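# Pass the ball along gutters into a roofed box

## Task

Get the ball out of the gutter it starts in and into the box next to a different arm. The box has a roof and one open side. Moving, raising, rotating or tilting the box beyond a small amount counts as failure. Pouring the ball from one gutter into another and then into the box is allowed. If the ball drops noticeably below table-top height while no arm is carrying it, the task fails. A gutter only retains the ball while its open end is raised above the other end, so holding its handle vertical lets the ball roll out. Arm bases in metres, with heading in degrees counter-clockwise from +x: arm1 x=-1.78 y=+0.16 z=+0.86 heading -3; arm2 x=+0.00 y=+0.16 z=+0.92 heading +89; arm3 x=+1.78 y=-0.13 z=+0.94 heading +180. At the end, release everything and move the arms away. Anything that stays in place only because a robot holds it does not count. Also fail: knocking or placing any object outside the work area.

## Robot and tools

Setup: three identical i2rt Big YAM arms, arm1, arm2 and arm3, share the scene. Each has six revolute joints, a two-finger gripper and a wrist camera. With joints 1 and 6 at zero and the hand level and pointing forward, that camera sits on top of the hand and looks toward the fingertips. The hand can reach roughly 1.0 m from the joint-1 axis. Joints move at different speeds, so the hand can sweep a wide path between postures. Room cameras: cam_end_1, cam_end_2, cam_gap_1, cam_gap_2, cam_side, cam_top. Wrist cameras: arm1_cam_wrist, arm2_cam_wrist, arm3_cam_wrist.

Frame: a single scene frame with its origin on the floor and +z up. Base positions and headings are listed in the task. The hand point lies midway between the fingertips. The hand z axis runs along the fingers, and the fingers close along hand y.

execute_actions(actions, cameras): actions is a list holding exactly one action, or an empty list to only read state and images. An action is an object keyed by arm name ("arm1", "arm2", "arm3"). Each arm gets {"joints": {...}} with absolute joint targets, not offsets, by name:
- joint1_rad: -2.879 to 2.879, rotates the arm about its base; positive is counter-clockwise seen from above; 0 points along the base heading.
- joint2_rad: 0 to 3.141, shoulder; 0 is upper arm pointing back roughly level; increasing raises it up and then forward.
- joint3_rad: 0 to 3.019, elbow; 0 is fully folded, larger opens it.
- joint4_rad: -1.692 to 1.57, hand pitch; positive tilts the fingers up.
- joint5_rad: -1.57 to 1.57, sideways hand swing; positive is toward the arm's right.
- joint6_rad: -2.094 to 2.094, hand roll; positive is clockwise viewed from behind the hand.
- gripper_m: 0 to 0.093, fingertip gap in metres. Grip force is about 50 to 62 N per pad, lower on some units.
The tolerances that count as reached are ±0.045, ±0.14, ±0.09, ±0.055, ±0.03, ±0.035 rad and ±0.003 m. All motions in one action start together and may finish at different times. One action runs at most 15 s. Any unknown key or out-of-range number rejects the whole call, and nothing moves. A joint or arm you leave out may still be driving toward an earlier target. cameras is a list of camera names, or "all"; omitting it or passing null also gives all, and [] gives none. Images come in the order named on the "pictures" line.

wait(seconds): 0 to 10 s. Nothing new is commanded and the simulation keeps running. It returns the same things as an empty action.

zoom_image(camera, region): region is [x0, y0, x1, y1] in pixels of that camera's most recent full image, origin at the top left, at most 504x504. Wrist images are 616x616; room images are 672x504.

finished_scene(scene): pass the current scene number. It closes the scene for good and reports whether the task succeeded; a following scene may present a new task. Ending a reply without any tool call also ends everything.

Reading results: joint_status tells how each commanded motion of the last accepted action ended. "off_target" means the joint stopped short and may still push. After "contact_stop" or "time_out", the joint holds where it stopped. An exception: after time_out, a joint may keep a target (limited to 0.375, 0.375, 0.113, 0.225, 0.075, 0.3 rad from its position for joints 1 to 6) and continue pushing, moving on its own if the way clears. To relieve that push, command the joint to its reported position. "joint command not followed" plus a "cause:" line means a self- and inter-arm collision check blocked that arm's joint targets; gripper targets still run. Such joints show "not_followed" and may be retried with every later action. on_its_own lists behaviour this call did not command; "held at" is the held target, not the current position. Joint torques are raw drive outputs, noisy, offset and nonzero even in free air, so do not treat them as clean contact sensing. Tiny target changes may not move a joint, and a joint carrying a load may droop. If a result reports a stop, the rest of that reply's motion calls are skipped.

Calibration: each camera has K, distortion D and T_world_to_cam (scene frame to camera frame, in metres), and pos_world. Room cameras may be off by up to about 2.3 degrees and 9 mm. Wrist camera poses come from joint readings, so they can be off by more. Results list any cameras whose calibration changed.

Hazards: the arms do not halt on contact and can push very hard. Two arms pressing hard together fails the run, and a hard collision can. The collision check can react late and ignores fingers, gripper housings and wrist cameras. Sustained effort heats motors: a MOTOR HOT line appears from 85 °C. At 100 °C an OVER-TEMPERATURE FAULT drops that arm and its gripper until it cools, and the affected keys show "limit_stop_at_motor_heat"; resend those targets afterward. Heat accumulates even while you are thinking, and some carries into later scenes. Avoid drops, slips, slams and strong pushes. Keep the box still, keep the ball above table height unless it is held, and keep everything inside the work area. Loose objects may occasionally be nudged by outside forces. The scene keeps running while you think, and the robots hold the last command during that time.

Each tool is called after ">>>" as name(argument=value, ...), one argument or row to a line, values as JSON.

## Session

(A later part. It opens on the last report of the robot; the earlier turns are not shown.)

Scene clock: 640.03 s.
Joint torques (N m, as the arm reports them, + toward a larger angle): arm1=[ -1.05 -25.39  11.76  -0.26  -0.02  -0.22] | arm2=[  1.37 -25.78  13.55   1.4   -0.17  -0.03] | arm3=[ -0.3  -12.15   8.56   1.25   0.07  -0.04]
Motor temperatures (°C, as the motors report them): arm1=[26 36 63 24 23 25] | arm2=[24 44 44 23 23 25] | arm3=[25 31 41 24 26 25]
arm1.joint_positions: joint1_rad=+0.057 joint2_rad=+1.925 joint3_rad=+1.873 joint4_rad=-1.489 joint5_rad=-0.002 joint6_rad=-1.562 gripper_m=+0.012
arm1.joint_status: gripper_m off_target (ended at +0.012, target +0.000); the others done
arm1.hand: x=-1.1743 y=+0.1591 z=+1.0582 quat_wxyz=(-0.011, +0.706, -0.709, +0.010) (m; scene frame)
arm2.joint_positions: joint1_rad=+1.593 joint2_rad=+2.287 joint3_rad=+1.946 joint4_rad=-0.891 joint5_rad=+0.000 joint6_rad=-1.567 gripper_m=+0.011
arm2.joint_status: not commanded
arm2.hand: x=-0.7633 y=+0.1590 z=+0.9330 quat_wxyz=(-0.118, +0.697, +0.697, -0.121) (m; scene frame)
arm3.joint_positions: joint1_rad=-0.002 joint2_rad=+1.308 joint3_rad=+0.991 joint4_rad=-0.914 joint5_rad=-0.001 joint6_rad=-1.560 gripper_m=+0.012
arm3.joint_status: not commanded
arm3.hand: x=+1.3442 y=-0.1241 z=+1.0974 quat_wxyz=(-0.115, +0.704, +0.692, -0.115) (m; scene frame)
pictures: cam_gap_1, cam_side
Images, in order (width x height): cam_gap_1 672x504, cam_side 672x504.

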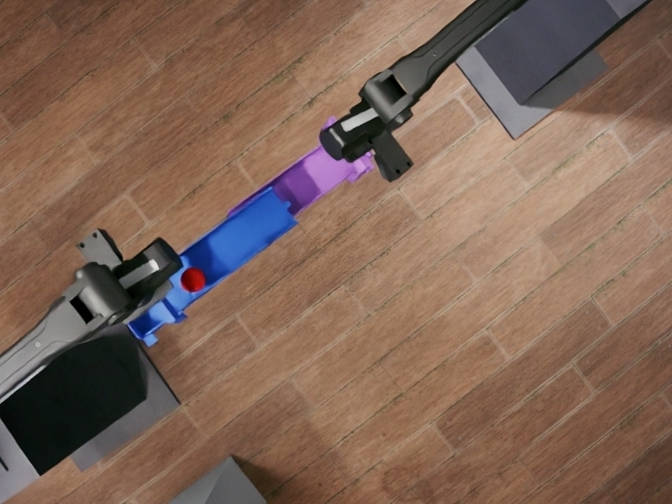

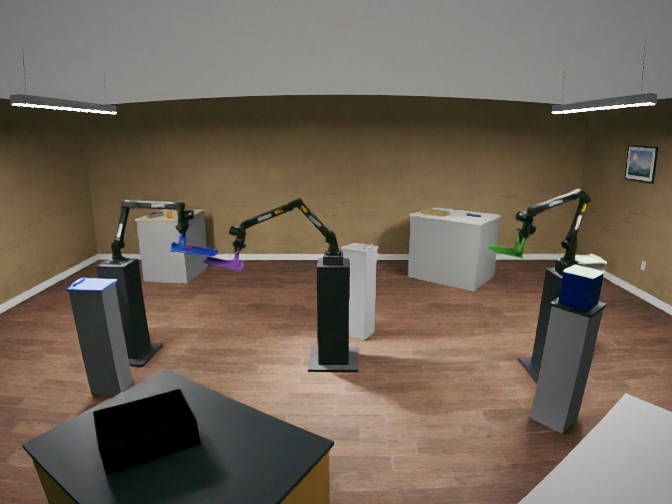

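The ball is rolling. Checking the result.

>>> execute_actions(
  actions=[],
  cameras=["cam_side","cam_gap_1","arm2_cam_wrist"],
)

Scene clock: 642.37 s.
Joint torques (N m, as the arm reports them, + toward a larger angle): arm1=[ -1.19 -25.32  11.77  -0.24  -0.02  -0.22] | arm2=[  1.38 -25.84  13.58   1.4   -0.14  -0.03] | arm3=[  0.92 -11.5    8.89   1.45   0.05  -0.02]
Motor temperatures (°C, as the motors report them): arm1=[26 36 63 24 23 25] | arm2=[24 44 44 23 23 25] | arm3=[25 31 41 24 26 25]
arm1.joint_positions: joint1_rad=+0.057 joint2_rad=+1.925 joint3_rad=+1.873 joint4_rad=-1.490 joint5_rad=-0.002 joint6_rad=-1.562 gripper_m=+0.012
arm1.joint_status: gripper_m off_target (ended at +0.012, target +0.000); the others done
arm1.hand: x=-1.1746 y=+0.1591 z=+1.0584 quat_wxyz=(-0.011, +0.706, -0.708, +0.009) (m; scene frame)
arm2.joint_positions: joint1_rad=+1.593 joint2_rad=+2.287 joint3_rad=+1.946 joint4_rad=-0.891 joint5_rad=+0.000 joint6_rad=-1.567 gripper_m=+0.011
arm2.joint_status: not commanded
arm2.hand: x=-0.7633 y=+0.1592 z=+0.9330 quat_wxyz=(-0.118, +0.697, +0.697, -0.121) (m; scene frame)
arm3.joint_positions: joint1_rad=-0.002 joint2_rad=+1.308 joint3_rad=+0.991 joint4_rad=-0.914 joint5_rad=-0.001 joint6_rad=-1.560 gripper_m=+0.012
arm3.joint_status: not commanded
arm3.hand: x=+1.3442 y=-0.1241 z=+1.0974 quat_wxyz=(-0.115, +0.704, +0.692, -0.115) (m; scene frame)
pictures: arm2_cam_wrist, cam_gap_1, cam_side
camera_calibration (this result's frames):
arm2_cam_wrist: T_world_to_cam=[[-0.946611, 0.000299102, 0.322378, -1.0229], [0.18487, 0.819739, 0.54208, -0.487936], [-0.264104, 0.572737, -0.776029, 0.55625], [0, 0, 0, 1]] pos_world=[-0.731177, 0.0817015, 1.02593]
Images, in order (width x height): arm2_cam_wrist 616x616, cam_gap_1 672x504, cam_side 672x504.

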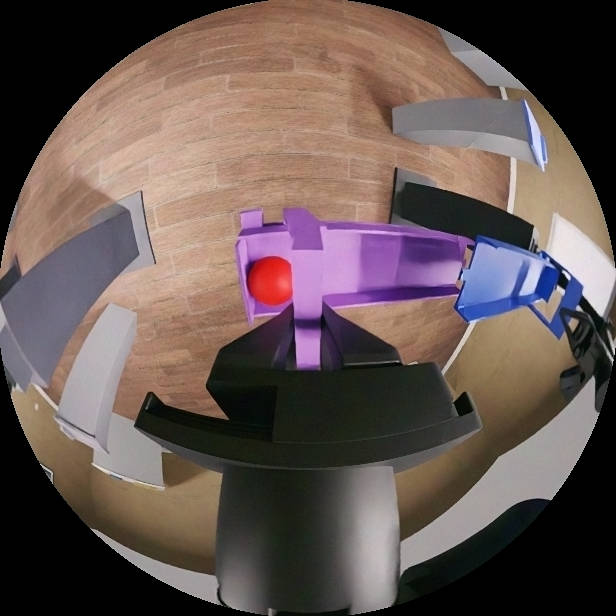

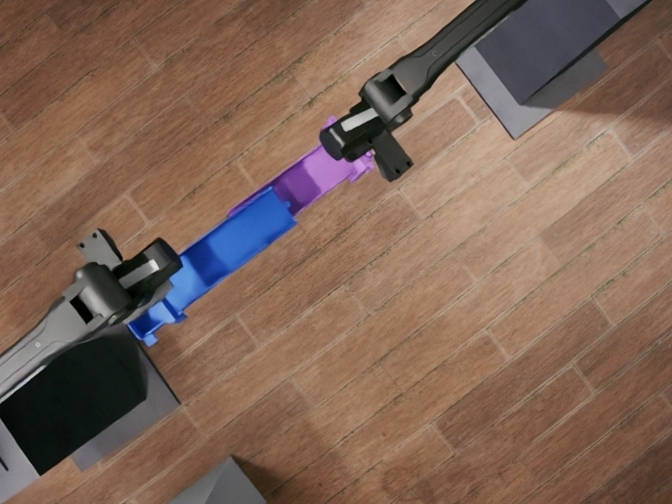

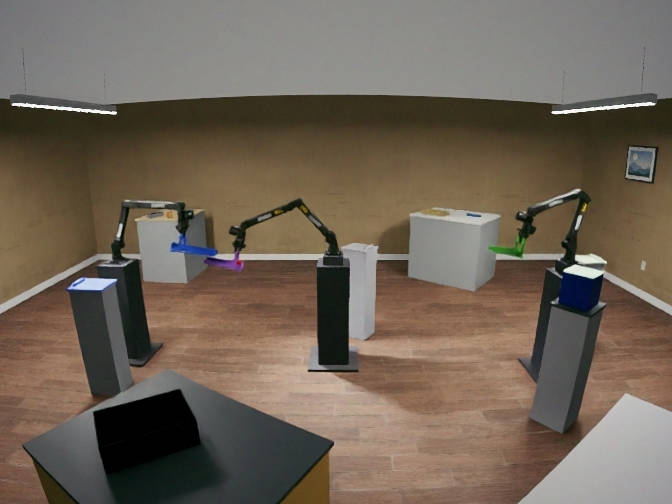

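>>> execute_actions(
  actions=[
    {"arm1":{"joints":{"joint2_rad":1.5,"joint3_rad":1.6,"joint4_rad":-1.3,"gripper_m":0.0}}},
  ],
  cameras=["cam_side"],
)

Scene clock: 663.83 s.
Joint torques (N m, as the arm reports them, + toward a larger angle): arm1=[ -1.06 -14.97   8.17   1.48  -0.02  -0.19] | arm2=[  1.39 -25.8   13.56   1.4   -0.14  -0.02] | arm3=[  0.38 -11.1    8.76   1.13   0.01  -0.07]
Motor temperatures (°C, as the motors report them): arm1=[26 37 62 24 23 25] | arm2=[24 45 45 23 23 25] | arm3=[25 31 41 24 26 25]
arm1.joint_positions: joint1_rad=+0.057 joint2_rad=+1.502 joint3_rad=+1.599 joint4_rad=-1.325 joint5_rad=-0.002 joint6_rad=-1.562 gripper_m=+0.012
arm1.joint_status: gripper_m off_target (ended at +0.012, target +0.000); the others done
arm1.hand: x=-1.2536 y=+0.1587 z=+1.1802 quat_wxyz=(-0.122, +0.696, -0.698, +0.119) (m; scene frame)
arm2.joint_positions: joint1_rad=+1.593 joint2_rad=+2.287 joint3_rad=+1.946 joint4_rad=-0.891 joint5_rad=+0.000 joint6_rad=-1.567 gripper_m=+0.011
arm2.joint_status: not commanded
arm2.hand: x=-0.7633 y=+0.1592 z=+0.9330 quat_wxyz=(-0.118, +0.697, +0.697, -0.121) (m; scene frame)
arm3.joint_positions: joint1_rad=-0.002 joint2_rad=+1.308 joint3_rad=+0.991 joint4_rad=-0.914 joint5_rad=-0.001 joint6_rad=-1.560 gripper_m=+0.012
arm3.joint_status: not commanded
arm3.hand: x=+1.3442 y=-0.1241 z=+1.0974 quat_wxyz=(-0.115, +0.704, +0.692, -0.115) (m; scene frame)
pictures: cam_side
Images, in order (width x height): cam_side 672x504.

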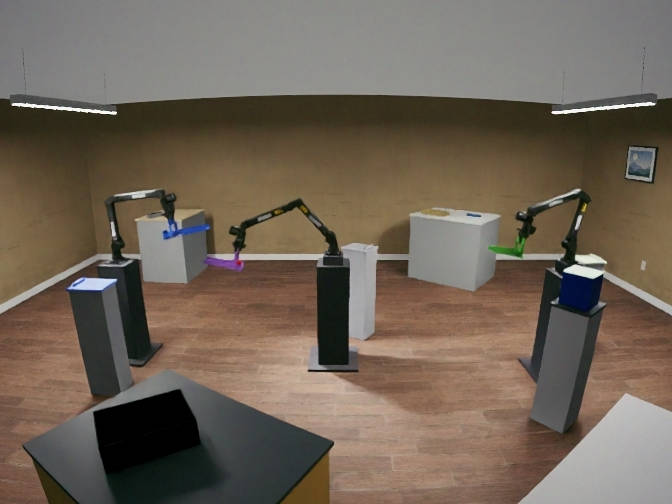

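>>> execute_actions(
  actions=[
    {"arm1":{"joints":{"joint1_rad":-1.25,"joint4_rad":-1.45,"joint5_rad":0.165,"joint6_rad":0.253,"gripper_m":0.0}},"arm2":{"joints":{"joint1_rad":1.0,"joint2_rad":1.75,"joint3_rad":1.75,"joint4_rad":-0.75,"gripper_m":0.0}}},
  ],
  cameras=["cam_side","arm2_cam_wrist"],
)

Scene clock: 684.90 s.
Joint torques (N m, as the arm reports them, + toward a larger angle): arm1=[ -0.32 -16.02   8.11   0.13   0.22  -0.06] | arm2=[  1.77 -19.06  13.3    2.27  -0.09   0.01] | arm3=[  0.42 -11.03   8.7    1.24   0.    -0.05]
Motor temperatures (°C, as the motors report them): arm1=[26 34 55 24 23 25] | arm2=[24 45 45 23 23 25] | arm3=[25 31 41 24 26 25]
arm1.joint_positions: joint1_rad=-1.256 joint2_rad=+1.512 joint3_rad=+1.599 joint4_rad=-1.439 joint5_rad=+0.164 joint6_rad=+0.245 gripper_m=+0.012
arm1.joint_status: gripper_m off_target (ended at +0.012, target +0.000); the others done
arm1.hand: x=-1.6771 y=-0.3348 z=+1.1699 quat_wxyz=(-0.053, -0.700, -0.701, +0.125) (m; scene frame)
arm2.joint_positions: joint1_rad=+1.001 joint2_rad=+1.762 joint3_rad=+1.732 joint4_rad=-0.767 joint5_rad=-0.002 joint6_rad=-1.567 gripper_m=+0.011
arm2.joint_status: gripper_m off_target (ended at +0.011, target +0.000); the others done
arm2.hand: x=-0.5938 y=+0.5590 z=+1.2212 quat_wxyz=(-0.331, +0.818, +0.435, -0.180) (m; scene frame)
arm3.joint_positions: joint1_rad=-0.002 joint2_rad=+1.308 joint3_rad=+0.991 joint4_rad=-0.914 joint5_rad=-0.001 joint6_rad=-1.560 gripper_m=+0.012
arm3.joint_status: not commanded
arm3.hand: x=+1.3442 y=-0.1241 z=+1.0974 quat_wxyz=(-0.115, +0.704, +0.692, -0.115) (m; scene frame)
pictures: arm2_cam_wrist, cam_side
camera_calibration (this result's frames):
arm2_cam_wrist: T_world_to_cam=[[-0.59953, 0.405992, 0.689735, -1.42481], [0.786062, 0.460818, 0.412013, -0.286715], [-0.150568, 0.789188, -0.595409, 0.32152], [0, 0, 0, 1]] pos_world=[-0.580429, 0.456845, 1.2923]
Images, in order (width x height): arm2_cam_wrist 616x616, cam_side 672x504.

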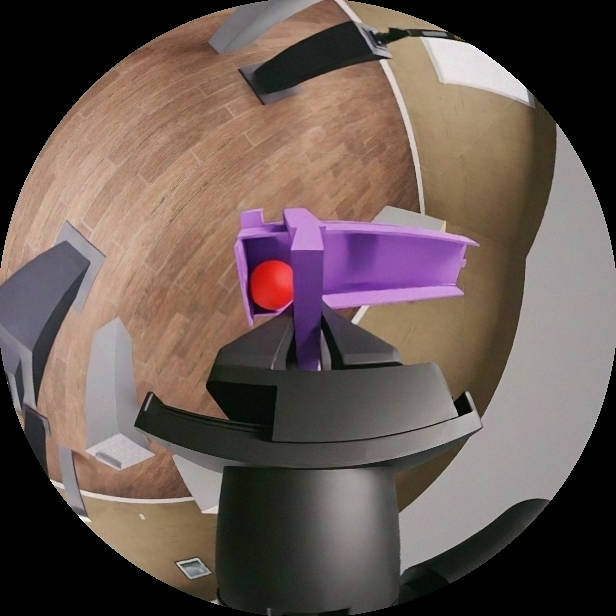

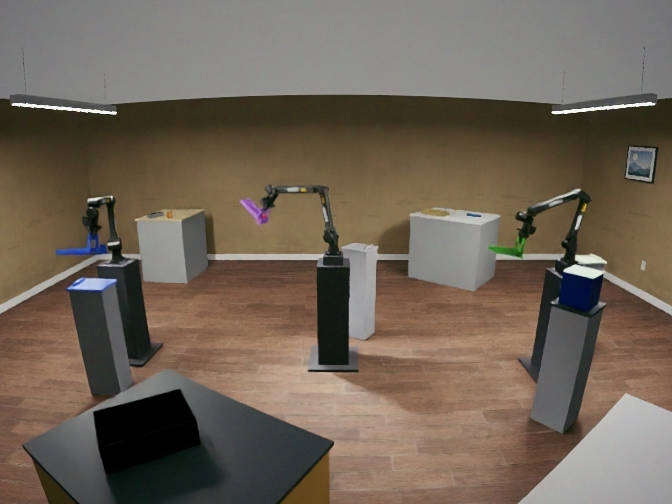

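>>> execute_actions(
  actions=[
    {"arm1":{"joints":{"joint2_rad":1.83,"joint3_rad":1.83,"joint4_rad":-1.5,"gripper_m":0.0}},"arm2":{"joints":{"joint1_rad":-0.4,"joint2_rad":1.29,"joint3_rad":1.35,"joint4_rad":-0.95,"gripper_m":0.0}}},
  ],
  cameras=["arm1_cam_wrist","arm2_cam_wrist"],
)

Scene clock: 696.40 s.
Joint torques (N m, as the arm reports them, + toward a larger angle): arm1=[ -0.31 -23.55  12.09  -0.03   0.24  -0.07] | arm2=[  2.2  -10.59  12.54   1.12  -0.19   0.01] | arm3=[ -0.39 -11.09   8.76   1.59   0.03  -0.07]
Motor temperatures (°C, as the motors report them): arm1=[26 34 54 24 23 25] | arm2=[24 43 45 23 23 25] | arm3=[25 30 41 24 26 25]
arm1.joint_positions: joint1_rad=-1.256 joint2_rad=+1.859 joint3_rad=+1.769 joint4_rad=-1.497 joint5_rad=+0.163 joint6_rad=+0.247 gripper_m=+0.012
arm1.joint_status: gripper_m off_target (ended at +0.012, target +0.000); the others done
arm1.hand: x=-1.6587 y=-0.4026 z=+1.0583 quat_wxyz=(+0.048, -0.698, -0.711, +0.066) (m; scene frame)
arm2.joint_positions: joint1_rad=-0.408 joint2_rad=+1.294 joint3_rad=+1.339 joint4_rad=-0.942 joint5_rad=+0.001 joint6_rad=-1.568 gripper_m=+0.011
arm2.joint_status: gripper_m off_target (ended at +0.011, target +0.000); the others done
arm2.hand: x=+0.2151 y=+0.6348 z=+1.2569 quat_wxyz=(-0.322, +0.923, -0.201, +0.070) (m; scene frame)
arm3.joint_positions: joint1_rad=-0.002 joint2_rad=+1.308 joint3_rad=+0.991 joint4_rad=-0.914 joint5_rad=-0.001 joint6_rad=-1.560 gripper_m=+0.012
arm3.joint_status: not commanded
arm3.hand: x=+1.3442 y=-0.1241 z=+1.0974 quat_wxyz=(-0.115, +0.704, +0.692, -0.115) (m; scene frame)
pictures: arm1_cam_wrist, arm2_cam_wrist
camera_calibration (this result's frames):
arm1_cam_wrist: T_world_to_cam=[[-0.985106, -0.0201588, 0.170764, -1.82469], [0.0776023, 0.834093, 0.546138, -0.106558], [-0.153443, 0.551255, -0.820105, 0.964025], [0, 0, 0, 1]] pos_world=[-1.64132, -0.479328, 1.16039]
arm2_cam_wrist: T_world_to_cam=[[0.32915, 0.718721, 0.612454, -1.29636], [0.596962, -0.660921, 0.454774, -0.273213], [0.73164, 0.215922, -0.646592, 0.643176], [0, 0, 0, 1]] pos_world=[0.119223, 0.612276, 1.33408]
Images, in order (width x height): arm1_cam_wrist 616x616, arm2_cam_wrist 616x616.

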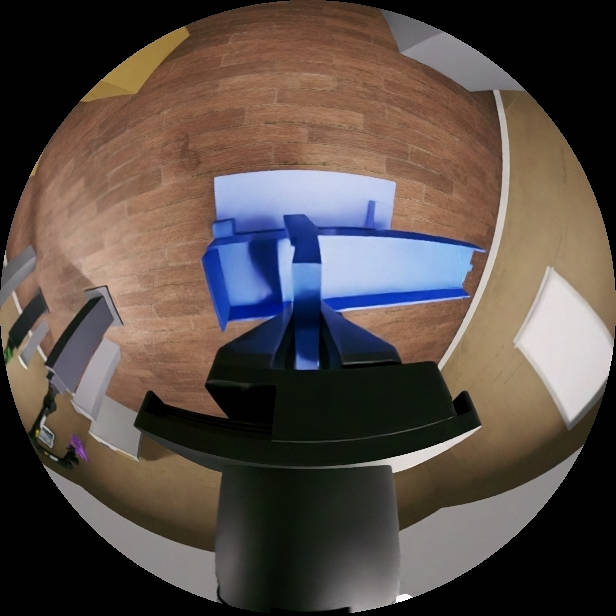

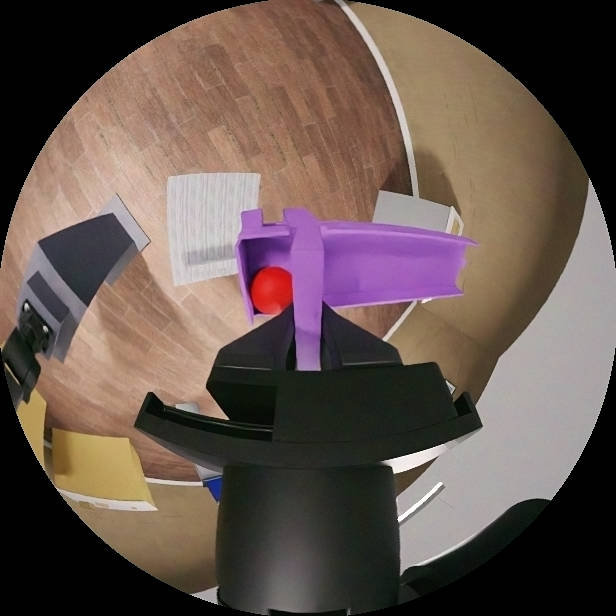

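>>> execute_actions(
  actions=[
    {"arm1":{"joints":{"joint2_rad":1.915,"joint3_rad":1.63,"joint4_rad":-1.3,"joint5_rad":0.15,"gripper_m":0.0}},"arm2":{"joints":{"joint1_rad":-1.715,"gripper_m":0.0}},"arm3":{"joints":{"joint1_rad":-0.161,"joint2_rad":1.8,"joint3_rad":1.62,"joint4_rad":-0.98,"gripper_m":0.0}}},
  ],
  cameras=["arm1_cam_wrist","arm2_cam_wrist","cam_side"],
)

Scene clock: 719.80 s.
Joint torques (N m, as the arm reports them, + toward a larger angle): arm1=[ -0.96 -21.37   7.06   0.72  -0.5   -0.11] | arm2=[  2.31 -11.71  12.76   1.11  -0.18   0.  ] | arm3=[  0.72 -21.37  12.08   0.92  -0.15  -0.04]
Motor temperatures (°C, as the motors report them): arm1=[26 36 60 24 23 25] | arm2=[24 39 45 23 23 25] | arm3=[25 31 42 24 26 25]
arm1.joint_positions: joint1_rad=-1.248 joint2_rad=+1.919 joint3_rad=+1.635 joint4_rad=-1.320 joint5_rad=+0.164 joint6_rad=+0.251 gripper_m=+0.012
arm1.joint_status: gripper_m off_target (ended at +0.012, target +0.000); the others done
arm1.hand: x=-1.6539 y=-0.4038 z=+0.9746 quat_wxyz=(+0.055, -0.697, -0.713, +0.063) (m; scene frame)
arm2.joint_positions: joint1_rad=-1.721 joint2_rad=+1.298 joint3_rad=+1.339 joint4_rad=-0.942 joint5_rad=+0.001 joint6_rad=-1.568 gripper_m=+0.011
arm2.joint_status: gripper_m off_target (ended at +0.011, target +0.000); the others done
arm2.hand: x=+0.5124 y=+0.0752 z=+1.2556 quat_wxyz=(-0.211, +0.609, -0.723, +0.251) (m; scene frame)
arm3.joint_positions: joint1_rad=-0.168 joint2_rad=+1.815 joint3_rad=+1.562 joint4_rad=-0.983 joint5_rad=+0.001 joint6_rad=-1.561 gripper_m=+0.012
arm3.joint_status: gripper_m off_target (ended at +0.012, target +0.000); the others done
arm3.hand: x=+1.1578 y=-0.0183 z=+1.0859 quat_wxyz=(-0.124, +0.759, +0.631, -0.102) (m; scene frame)
pictures: arm1_cam_wrist, arm2_cam_wrist, cam_side
camera_calibration (this result's frames):
arm1_cam_wrist: T_world_to_cam=[[-0.984119, -0.0260084, 0.175594, -1.81121], [0.0779215, 0.825508, 0.558985, -0.0756477], [-0.159492, 0.56379, -0.810372, 0.882309], [0, 0, 0, 1]] pos_world=[-1.63583, -0.482096, 1.07532]
arm2_cam_wrist: T_world_to_cam=[[0.780672, -0.133964, 0.610414, -1.15598], [-0.485826, -0.744486, 0.457946, -0.262855], [0.393097, -0.65406, -0.646282, 0.784148], [0, 0, 0, 1]] pos_world=[0.466495, 0.162328, 1.33278]
Images, in order (width x height): arm1_cam_wrist 616x616, arm2_cam_wrist 616x616, cam_side 672x504.

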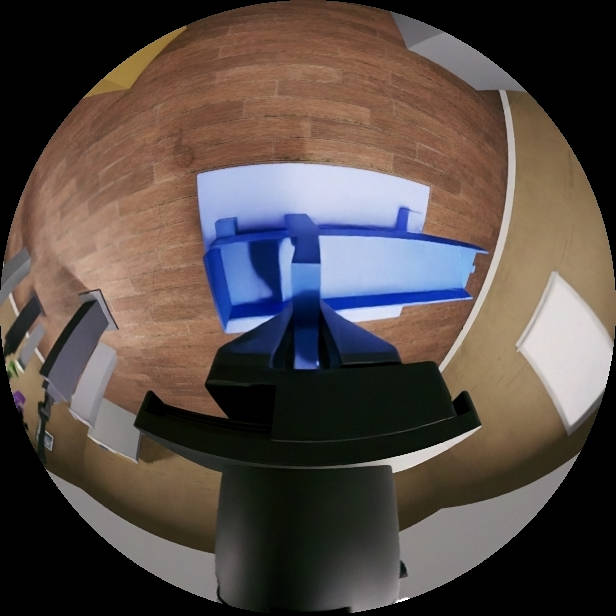

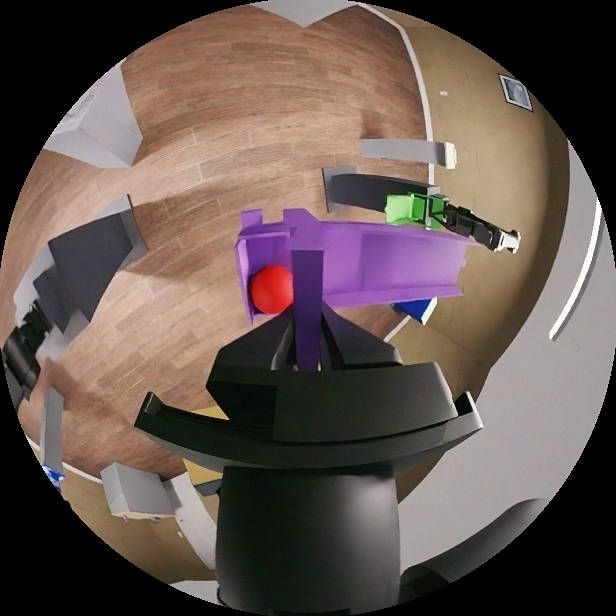

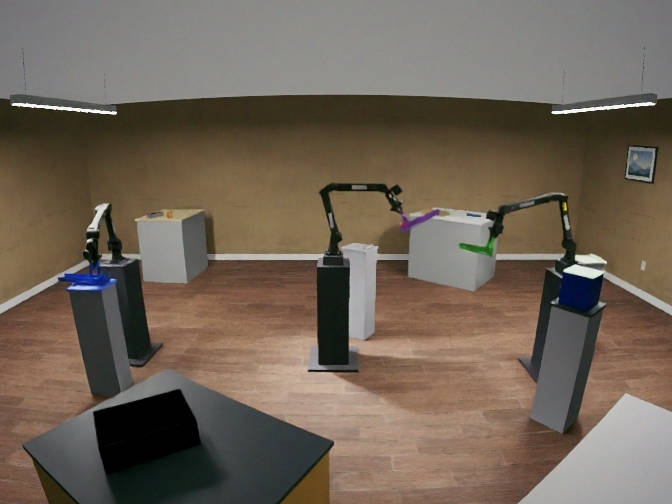

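>>> execute_actions(
  actions=[
    {"arm1":{"joints":{"gripper_m":0.07}},"arm2":{"joints":{"joint2_rad":1.6,"joint3_rad":1.98,"joint4_rad":-1.0,"gripper_m":0.0}},"arm3":{"joints":{"joint2_rad":2.285,"joint3_rad":2.13,"joint4_rad":-0.99,"gripper_m":0.0}}},
  ],
  cameras=["cam_side"],
)

Scene clock: 729.67 s.
Joint torques (N m, as the arm reports them, + toward a larger angle): arm1=[ -0.75 -21.42   7.07   0.58   0.03  -0.11] | arm2=[  2.08 -15.83  16.04   1.68  -0.17   0.01] | arm3=[  0.76 -31.38  12.48   0.98  -0.13  -0.01]
Motor temperatures (°C, as the motors report them): arm1=[26 35 56 24 23 25] | arm2=[24 39 46 23 23 25] | arm3=[25 33 45 24 26 25]
arm1.joint_positions: joint1_rad=-1.248 joint2_rad=+1.919 joint3_rad=+1.635 joint4_rad=-1.314 joint5_rad=+0.152 joint6_rad=+0.251 gripper_m=+0.070
arm1.joint_status: all done
arm1.hand: x=-1.6517 y=-0.4045 z=+0.9742 quat_wxyz=(+0.050, -0.697, -0.713, +0.059) (m; scene frame)
arm2.joint_positions: joint1_rad=-1.721 joint2_rad=+1.604 joint3_rad=+1.931 joint4_rad=-0.998 joint5_rad=+0.001 joint6_rad=-1.568 gripper_m=+0.011
arm2.joint_status: gripper_m off_target (ended at +0.011, target +0.000); the others done
arm2.hand: x=+0.6477 y=+0.0526 z=+1.3959 quat_wxyz=(-0.279, +0.580, -0.689, +0.333) (m; scene frame)
arm3.joint_positions: joint1_rad=-0.168 joint2_rad=+2.325 joint3_rad=+2.069 joint4_rad=-0.993 joint5_rad=+0.001 joint6_rad=-1.561 gripper_m=+0.012
arm3.joint_status: gripper_m off_target (ended at +0.012, target +0.000); the others done
arm3.hand: x=+1.0137 y=+0.0074 z=+0.9602 quat_wxyz=(-0.119, +0.759, +0.632, -0.098) (m; scene frame)
pictures: cam_side
Images, in order (width x height): cam_side 672x504.

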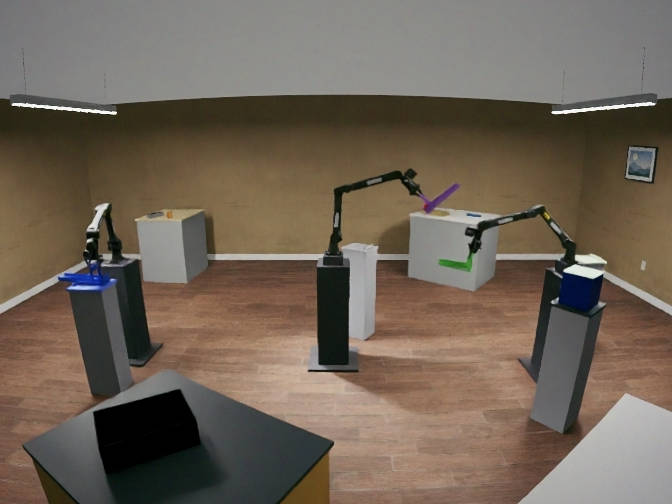

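>>> execute_actions(
  actions=[
    {"arm1":{"joints":{"joint2_rad":1.8,"joint3_rad":1.85,"joint4_rad":-1.55}},"arm2":{"joints":{"joint2_rad":1.93,"joint3_rad":1.865,"joint4_rad":-1.17,"gripper_m":0.0}}},
  ],
  cameras=["cam_side","cam_gap_2"],
)

>>> zoom_image(
  camera="cam_side",
  region=[380, 170, 510, 290],
)

Scene clock: 747.37 s.
Joint torques (N m, as the arm reports them, + toward a larger angle): arm1=[ -0.87 -17.93  10.18  -0.19   0.05  -0.12] | arm2=[  2.03 -21.42  15.03   0.61  -0.2   -0.03] | arm3=[  0.01 -31.61  12.47   0.81  -0.1   -0.02]
Motor temperatures (°C, as the motors report them): arm1=[26 35 53 24 23 25] | arm2=[24 40 49 23 23 25] | arm3=[25 38 48 24 26 25]
arm1.joint_positions: joint1_rad=-1.248 joint2_rad=+1.785 joint3_rad=+1.818 joint4_rad=-1.537 joint5_rad=+0.152 joint6_rad=+0.251 gripper_m=+0.070
arm1.joint_status: all done
arm1.hand: x=-1.6538 y=-0.3967 z=+1.1173 quat_wxyz=(+0.009, -0.699, -0.710, +0.082) (m; scene frame)
arm2.joint_positions: joint1_rad=-1.721 joint2_rad=+1.946 joint3_rad=+1.820 joint4_rad=-1.166 joint5_rad=+0.001 joint6_rad=-1.568 gripper_m=+0.011
arm2.joint_status: gripper_m off_target (ended at +0.011, target +0.000); the others done
arm2.hand: x=+0.6612 y=+0.0495 z=+1.0930 quat_wxyz=(-0.088, +0.638, -0.758, +0.107) (m; scene frame)
arm3.joint_positions: joint1_rad=-0.168 joint2_rad=+2.325 joint3_rad=+2.069 joint4_rad=-0.993 joint5_rad=+0.001 joint6_rad=-1.561 gripper_m=+0.012
arm3.joint_status: not commanded
arm3.hand: x=+1.0137 y=+0.0074 z=+0.9602 quat_wxyz=(-0.119, +0.759, +0.632, -0.098) (m; scene frame)
pictures: cam_gap_2, cam_side
Images, in order (width x height): cam_gap_2 672x504, cam_side 672x504.

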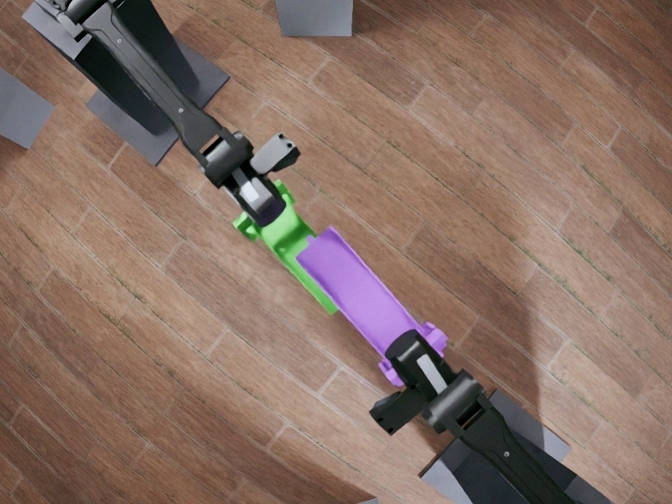

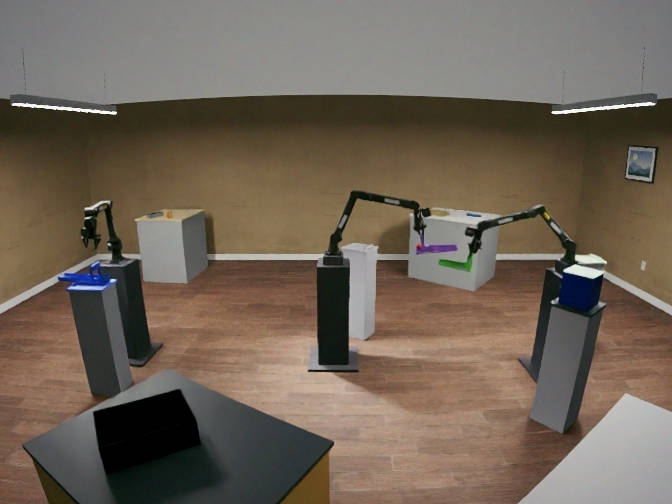

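Region (380, 170, 510, 290) of cam_side's 672x504 image, scaled by 3.877, with more detail than that image has; it fills the top 465 rows of this view, and the rest is white.

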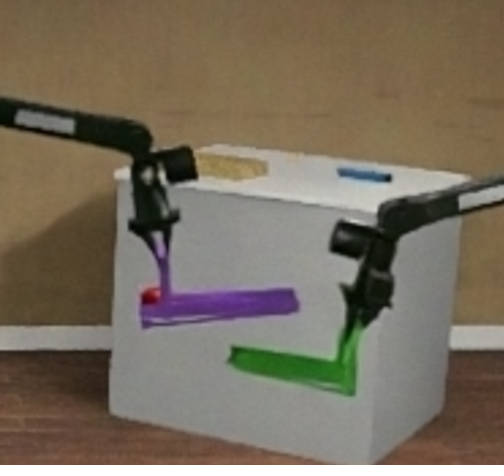

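>>> execute_actions(
  actions=[
    {"arm1":{"joints":{"joint2_rad":1.4,"joint3_rad":0.9,"joint4_rad":-1.0}},"arm2":{"joints":{"joint1_rad":-1.7,"joint2_rad":2.01,"joint3_rad":2.01,"joint4_rad":-1.2,"gripper_m":0.0}},"arm3":{"joints":{"joint1_rad":-0.148,"gripper_m":0.0}}},
  ],
  cameras=["cam_side","cam_gap_2"],
)

>>> zoom_image(
  camera="cam_side",
  region=[380, 170, 510, 290],
)

Scene clock: 776.20 s.
Joint torques (N m, as the arm reports them, + toward a larger angle): arm1=[ -0.82 -11.83   6.7    0.7    0.06  -0.1 ] | arm2=[  1.92 -21.    16.63   0.57  -0.18  -0.02] | arm3=[  0.81 -31.02  12.21   0.64  -0.07  -0.04]
Motor temperatures (°C, as the motors report them): arm1=[26 34 56 24 23 25] | arm2=[24 42 50 23 23 25] | arm3=[25 42 50 24 26 25]
arm1.joint_positions: joint1_rad=-1.248 joint2_rad=+1.410 joint3_rad=+0.902 joint4_rad=-1.016 joint5_rad=+0.152 joint6_rad=+0.251 gripper_m=+0.070
arm1.joint_status: all done
arm1.hand: x=-1.7055 y=-0.2107 z=+0.9475 quat_wxyz=(+0.018, -0.699, -0.711, +0.077) (m; scene frame)
arm2.joint_positions: joint1_rad=-1.704 joint2_rad=+2.007 joint3_rad=+1.951 joint4_rad=-1.192 joint5_rad=+0.001 joint6_rad=-1.568 gripper_m=+0.011
arm2.joint_status: gripper_m off_target (ended at +0.011, target +0.000); the others done
arm2.hand: x=+0.6948 y=+0.0559 z=+1.1101 quat_wxyz=(-0.103, +0.642, -0.750, +0.123) (m; scene frame)
arm3.joint_positions: joint1_rad=-0.158 joint2_rad=+2.325 joint3_rad=+2.069 joint4_rad=-0.993 joint5_rad=+0.001 joint6_rad=-1.561 gripper_m=+0.012
arm3.joint_status: gripper_m off_target (ended at +0.012, target +0.000); the others done
arm3.hand: x=+1.0125 y=+0.0001 z=+0.9601 quat_wxyz=(-0.118, +0.756, +0.636, -0.098) (m; scene frame)
pictures: cam_gap_2, cam_side
Images, in order (width x height): cam_gap_2 672x504, cam_side 672x504.

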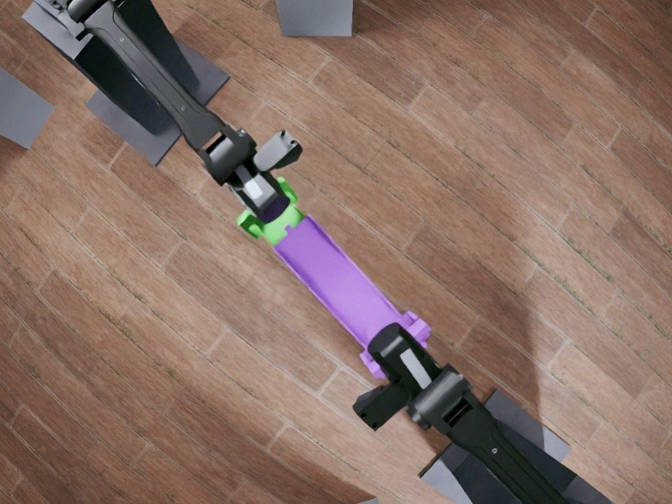

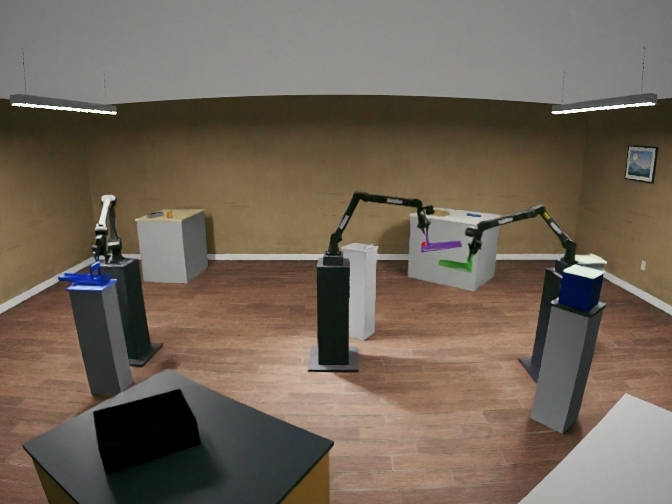

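Region (380, 170, 510, 290) of cam_side's 672x504 image, scaled by 3.877, with more detail than that image has; it fills the top 465 rows of this view, and the rest is white.

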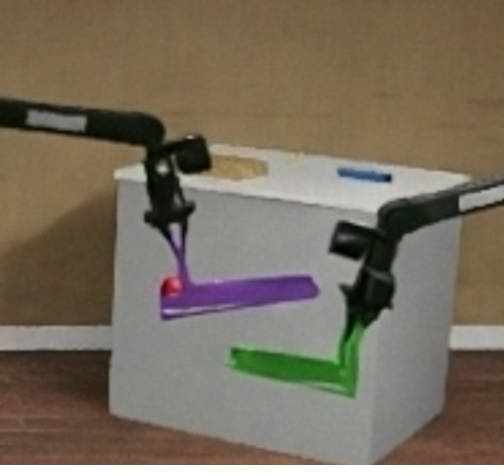

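>>> execute_actions(
  actions=[],
  cameras=["cam_side","cam_gap_2","arm3_cam_wrist"],
)

Scene clock: 807.93 s.
Joint torques (N m, as the arm reports them, + toward a larger angle): arm1=[ -0.84 -11.71   6.7    0.72   0.05  -0.12] | arm2=[  1.92 -20.75  16.61   0.58  -0.19  -0.02] | arm3=[  1.12 -30.48  12.47   0.76  -0.09  -0.01]
Motor temperatures (°C, as the motors report them): arm1=[26 32 50 24 23 25] | arm2=[24 43 53 23 23 25] | arm3=[25 44 52 24 26 25]
arm1.joint_positions: joint1_rad=-1.248 joint2_rad=+1.410 joint3_rad=+0.902 joint4_rad=-1.016 joint5_rad=+0.152 joint6_rad=+0.251 gripper_m=+0.070
arm1.joint_status: all done
arm1.hand: x=-1.7055 y=-0.2107 z=+0.9475 quat_wxyz=(+0.018, -0.699, -0.711, +0.077) (m; scene frame)
arm2.joint_positions: joint1_rad=-1.704 joint2_rad=+2.007 joint3_rad=+1.951 joint4_rad=-1.192 joint5_rad=+0.001 joint6_rad=-1.568 gripper_m=+0.011
arm2.joint_status: gripper_m off_target (ended at +0.011, target +0.000); the others done
arm2.hand: x=+0.6948 y=+0.0559 z=+1.1101 quat_wxyz=(-0.103, +0.642, -0.750, +0.123) (m; scene frame)
arm3.joint_positions: joint1_rad=-0.158 joint2_rad=+2.325 joint3_rad=+2.069 joint4_rad=-0.993 joint5_rad=+0.001 joint6_rad=-1.561 gripper_m=+0.012
arm3.joint_status: gripper_m off_target (ended at +0.012, target +0.000); the others done
arm3.hand: x=+1.0125 y=+0.0001 z=+0.9601 quat_wxyz=(-0.118, +0.756, +0.636, -0.098) (m; scene frame)
pictures: arm3_cam_wrist, cam_gap_2, cam_side
camera_calibration (this result's frames):
arm3_cam_wrist: T_world_to_cam=[[-0.937479, 0.177089, 0.299621, 0.661942], [0.321732, 0.769289, 0.551981, -0.84822], [-0.132746, 0.613868, -0.778167, 1.00302], [0, 0, 0, 1]] pos_world=[1.0266, -0.0804154, 1.05038]
Images, in order (width x height): arm3_cam_wrist 616x616, cam_gap_2 672x504, cam_side 672x504.

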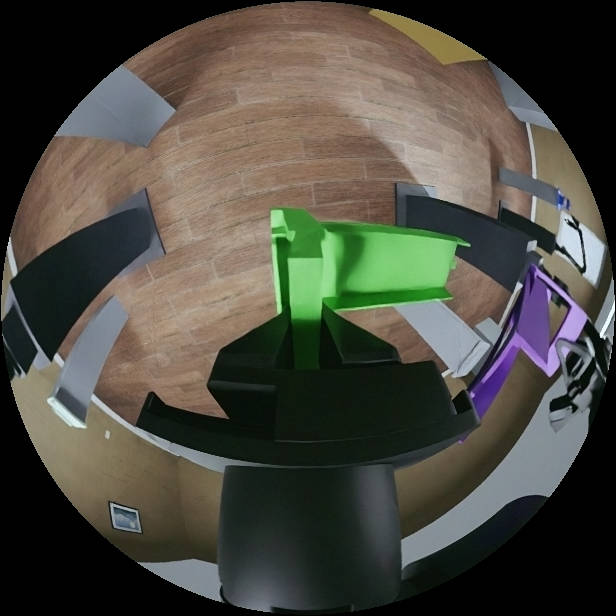

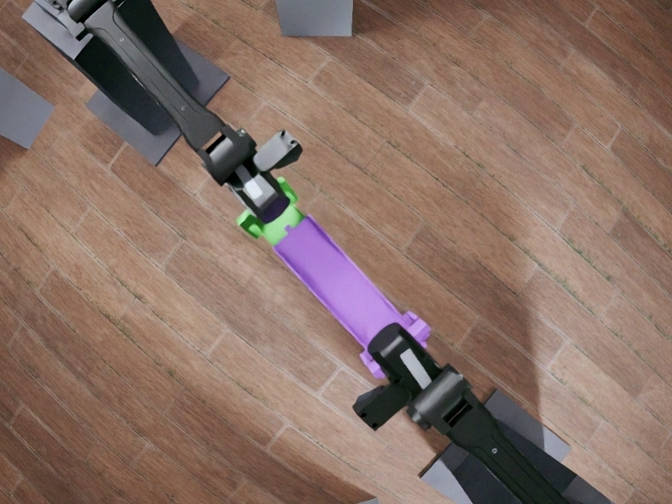

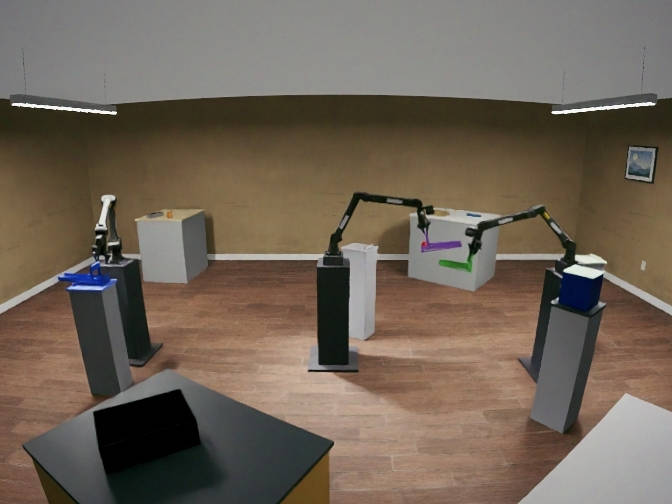

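>>> execute_actions(
  actions=[
    {"arm2":{"joints":{"joint4_rad":-1.40,"gripper_m":0.0}},"arm3":{"joints":{"gripper_m":0.0}}},
  ],
  cameras=["cam_side","cam_gap_2"],
)

>>> zoom_image(
  camera="cam_side",
  region=[380, 180, 540, 300],
)

Scene clock: 813.20 s.
Joint torques (N m, as the arm reports them, + toward a larger angle): arm1=[ -0.95 -11.76   6.69   0.74   0.05  -0.11] | arm2=[  1.94 -21.37  16.29   0.03  -0.19  -0.04] | arm3=[  0.91 -30.36  12.42   0.92  -0.06  -0.02]
Motor temperatures (°C, as the motors report them): arm1=[26 32 50 24 23 25] | arm2=[24 43 53 23 23 25] | arm3=[25 44 52 24 26 25]
arm1.joint_positions: joint1_rad=-1.248 joint2_rad=+1.410 joint3_rad=+0.902 joint4_rad=-1.016 joint5_rad=+0.152 joint6_rad=+0.251 gripper_m=+0.070
arm1.joint_status: not commanded
arm1.hand: x=-1.7055 y=-0.2107 z=+0.9475 quat_wxyz=(+0.018, -0.699, -0.711, +0.077) (m; scene frame)
arm2.joint_positions: joint1_rad=-1.704 joint2_rad=+2.007 joint3_rad=+1.951 joint4_rad=-1.387 joint5_rad=+0.001 joint6_rad=-1.568 gripper_m=+0.011
arm2.joint_status: gripper_m off_target (ended at +0.011, target +0.000); the others done
arm2.hand: x=+0.6486 y=+0.0629 z=+1.0994 quat_wxyz=(-0.040, +0.649, -0.758, +0.049) (m; scene frame)
arm3.joint_positions: joint1_rad=-0.158 joint2_rad=+2.325 joint3_rad=+2.069 joint4_rad=-0.993 joint5_rad=+0.001 joint6_rad=-1.561 gripper_m=+0.012
arm3.joint_status: gripper_m off_target (ended at +0.012, target +0.000)
arm3.hand: x=+1.0125 y=+0.0001 z=+0.9601 quat_wxyz=(-0.118, +0.756, +0.636, -0.098) (m; scene frame)
pictures: cam_gap_2, cam_side
Images, in order (width x height): cam_gap_2 672x504, cam_side 672x504.

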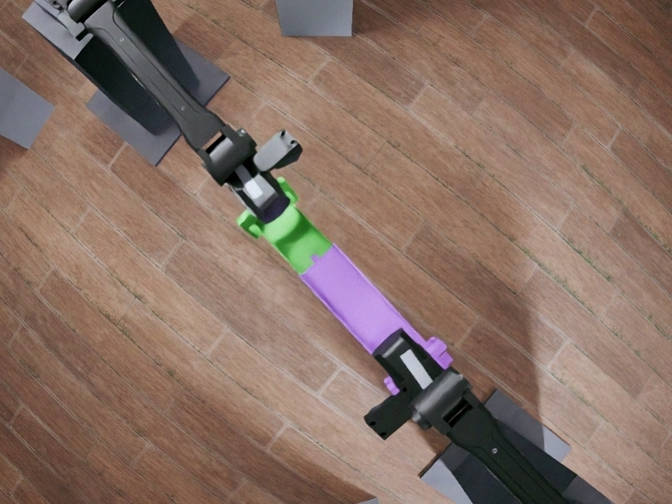

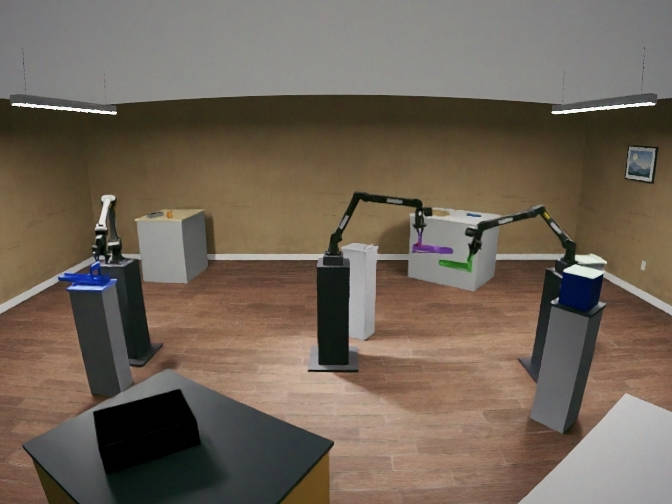

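Region (380, 180, 540, 300) of cam_side's 672x504 image, scaled by 3.150, with more detail than that image has; it fills the top 378 rows of this view, and the rest is white.

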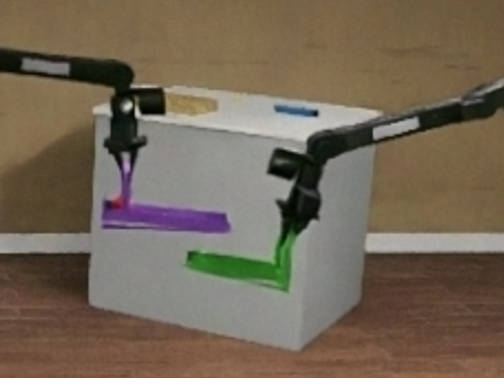

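>>> execute_actions(
  actions=[
    {"arm2":{"joints":{"joint4_rad":-1.48,"gripper_m":0.0}},"arm3":{"joints":{"gripper_m":0.0}}},
  ],
  cameras=["cam_side","cam_gap_2"],
)

>>> zoom_image(
  camera="cam_side",
  region=[380, 180, 540, 300],
)

Scene clock: 829.50 s.
Joint torques (N m, as the arm reports them, + toward a larger angle): arm1=[ -0.77 -11.87   6.69   0.75   0.05  -0.1 ] | arm2=[  1.9  -20.02  15.9   -0.16  -0.18  -0.04] | arm3=[  0.48 -30.51  12.21   0.78  -0.05  -0.02]
Motor temperatures (°C, as the motors report them): arm1=[26 31 49 24 23 25] | arm2=[24 43 53 23 23 25] | arm3=[25 45 53 24 26 25]
arm1.joint_positions: joint1_rad=-1.248 joint2_rad=+1.410 joint3_rad=+0.902 joint4_rad=-1.016 joint5_rad=+0.152 joint6_rad=+0.251 gripper_m=+0.070
arm1.joint_status: not commanded
arm1.hand: x=-1.7055 y=-0.2107 z=+0.9475 quat_wxyz=(+0.018, -0.699, -0.711, +0.077) (m; scene frame)
arm2.joint_positions: joint1_rad=-1.704 joint2_rad=+2.007 joint3_rad=+1.953 joint4_rad=-1.467 joint5_rad=+0.001 joint6_rad=-1.568 gripper_m=+0.011
arm2.joint_status: gripper_m off_target (ended at +0.011, target +0.000); the others done
arm2.hand: x=+0.6300 y=+0.0657 z=+1.0987 quat_wxyz=(-0.015, +0.650, -0.759, +0.020) (m; scene frame)
arm3.joint_positions: joint1_rad=-0.157 joint2_rad=+2.325 joint3_rad=+2.069 joint4_rad=-0.994 joint5_rad=+0.000 joint6_rad=-1.562 gripper_m=+0.012
arm3.joint_status: gripper_m off_target (ended at +0.012, target +0.000)
arm3.hand: x=+1.0125 y=-0.0010 z=+0.9601 quat_wxyz=(-0.118, +0.756, +0.637, -0.099) (m; scene frame)
pictures: cam_gap_2, cam_side
Images, in order (width x height): cam_gap_2 672x504, cam_side 672x504.

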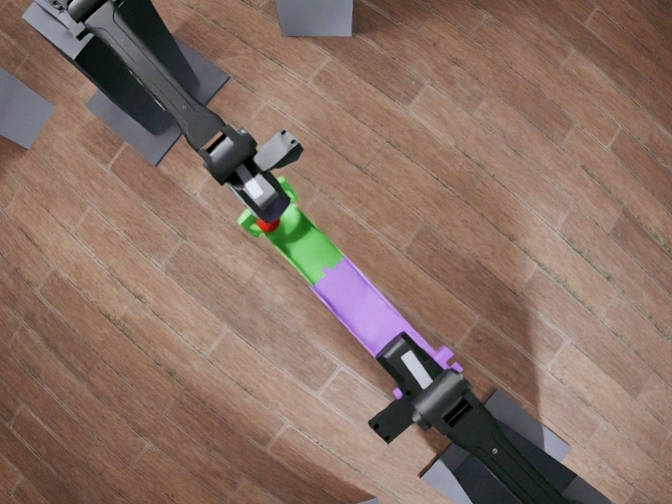

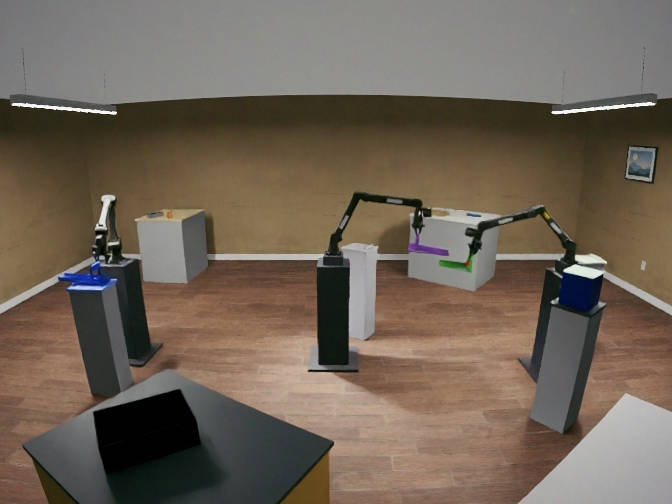

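Region (380, 180, 540, 300) of cam_side's 672x504 image, scaled by 3.150, with more detail than that image has; it fills the top 378 rows of this view, and the rest is white.

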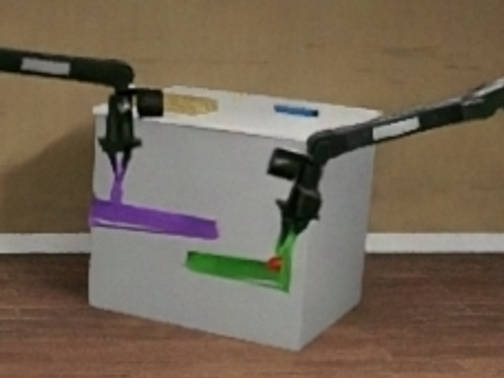

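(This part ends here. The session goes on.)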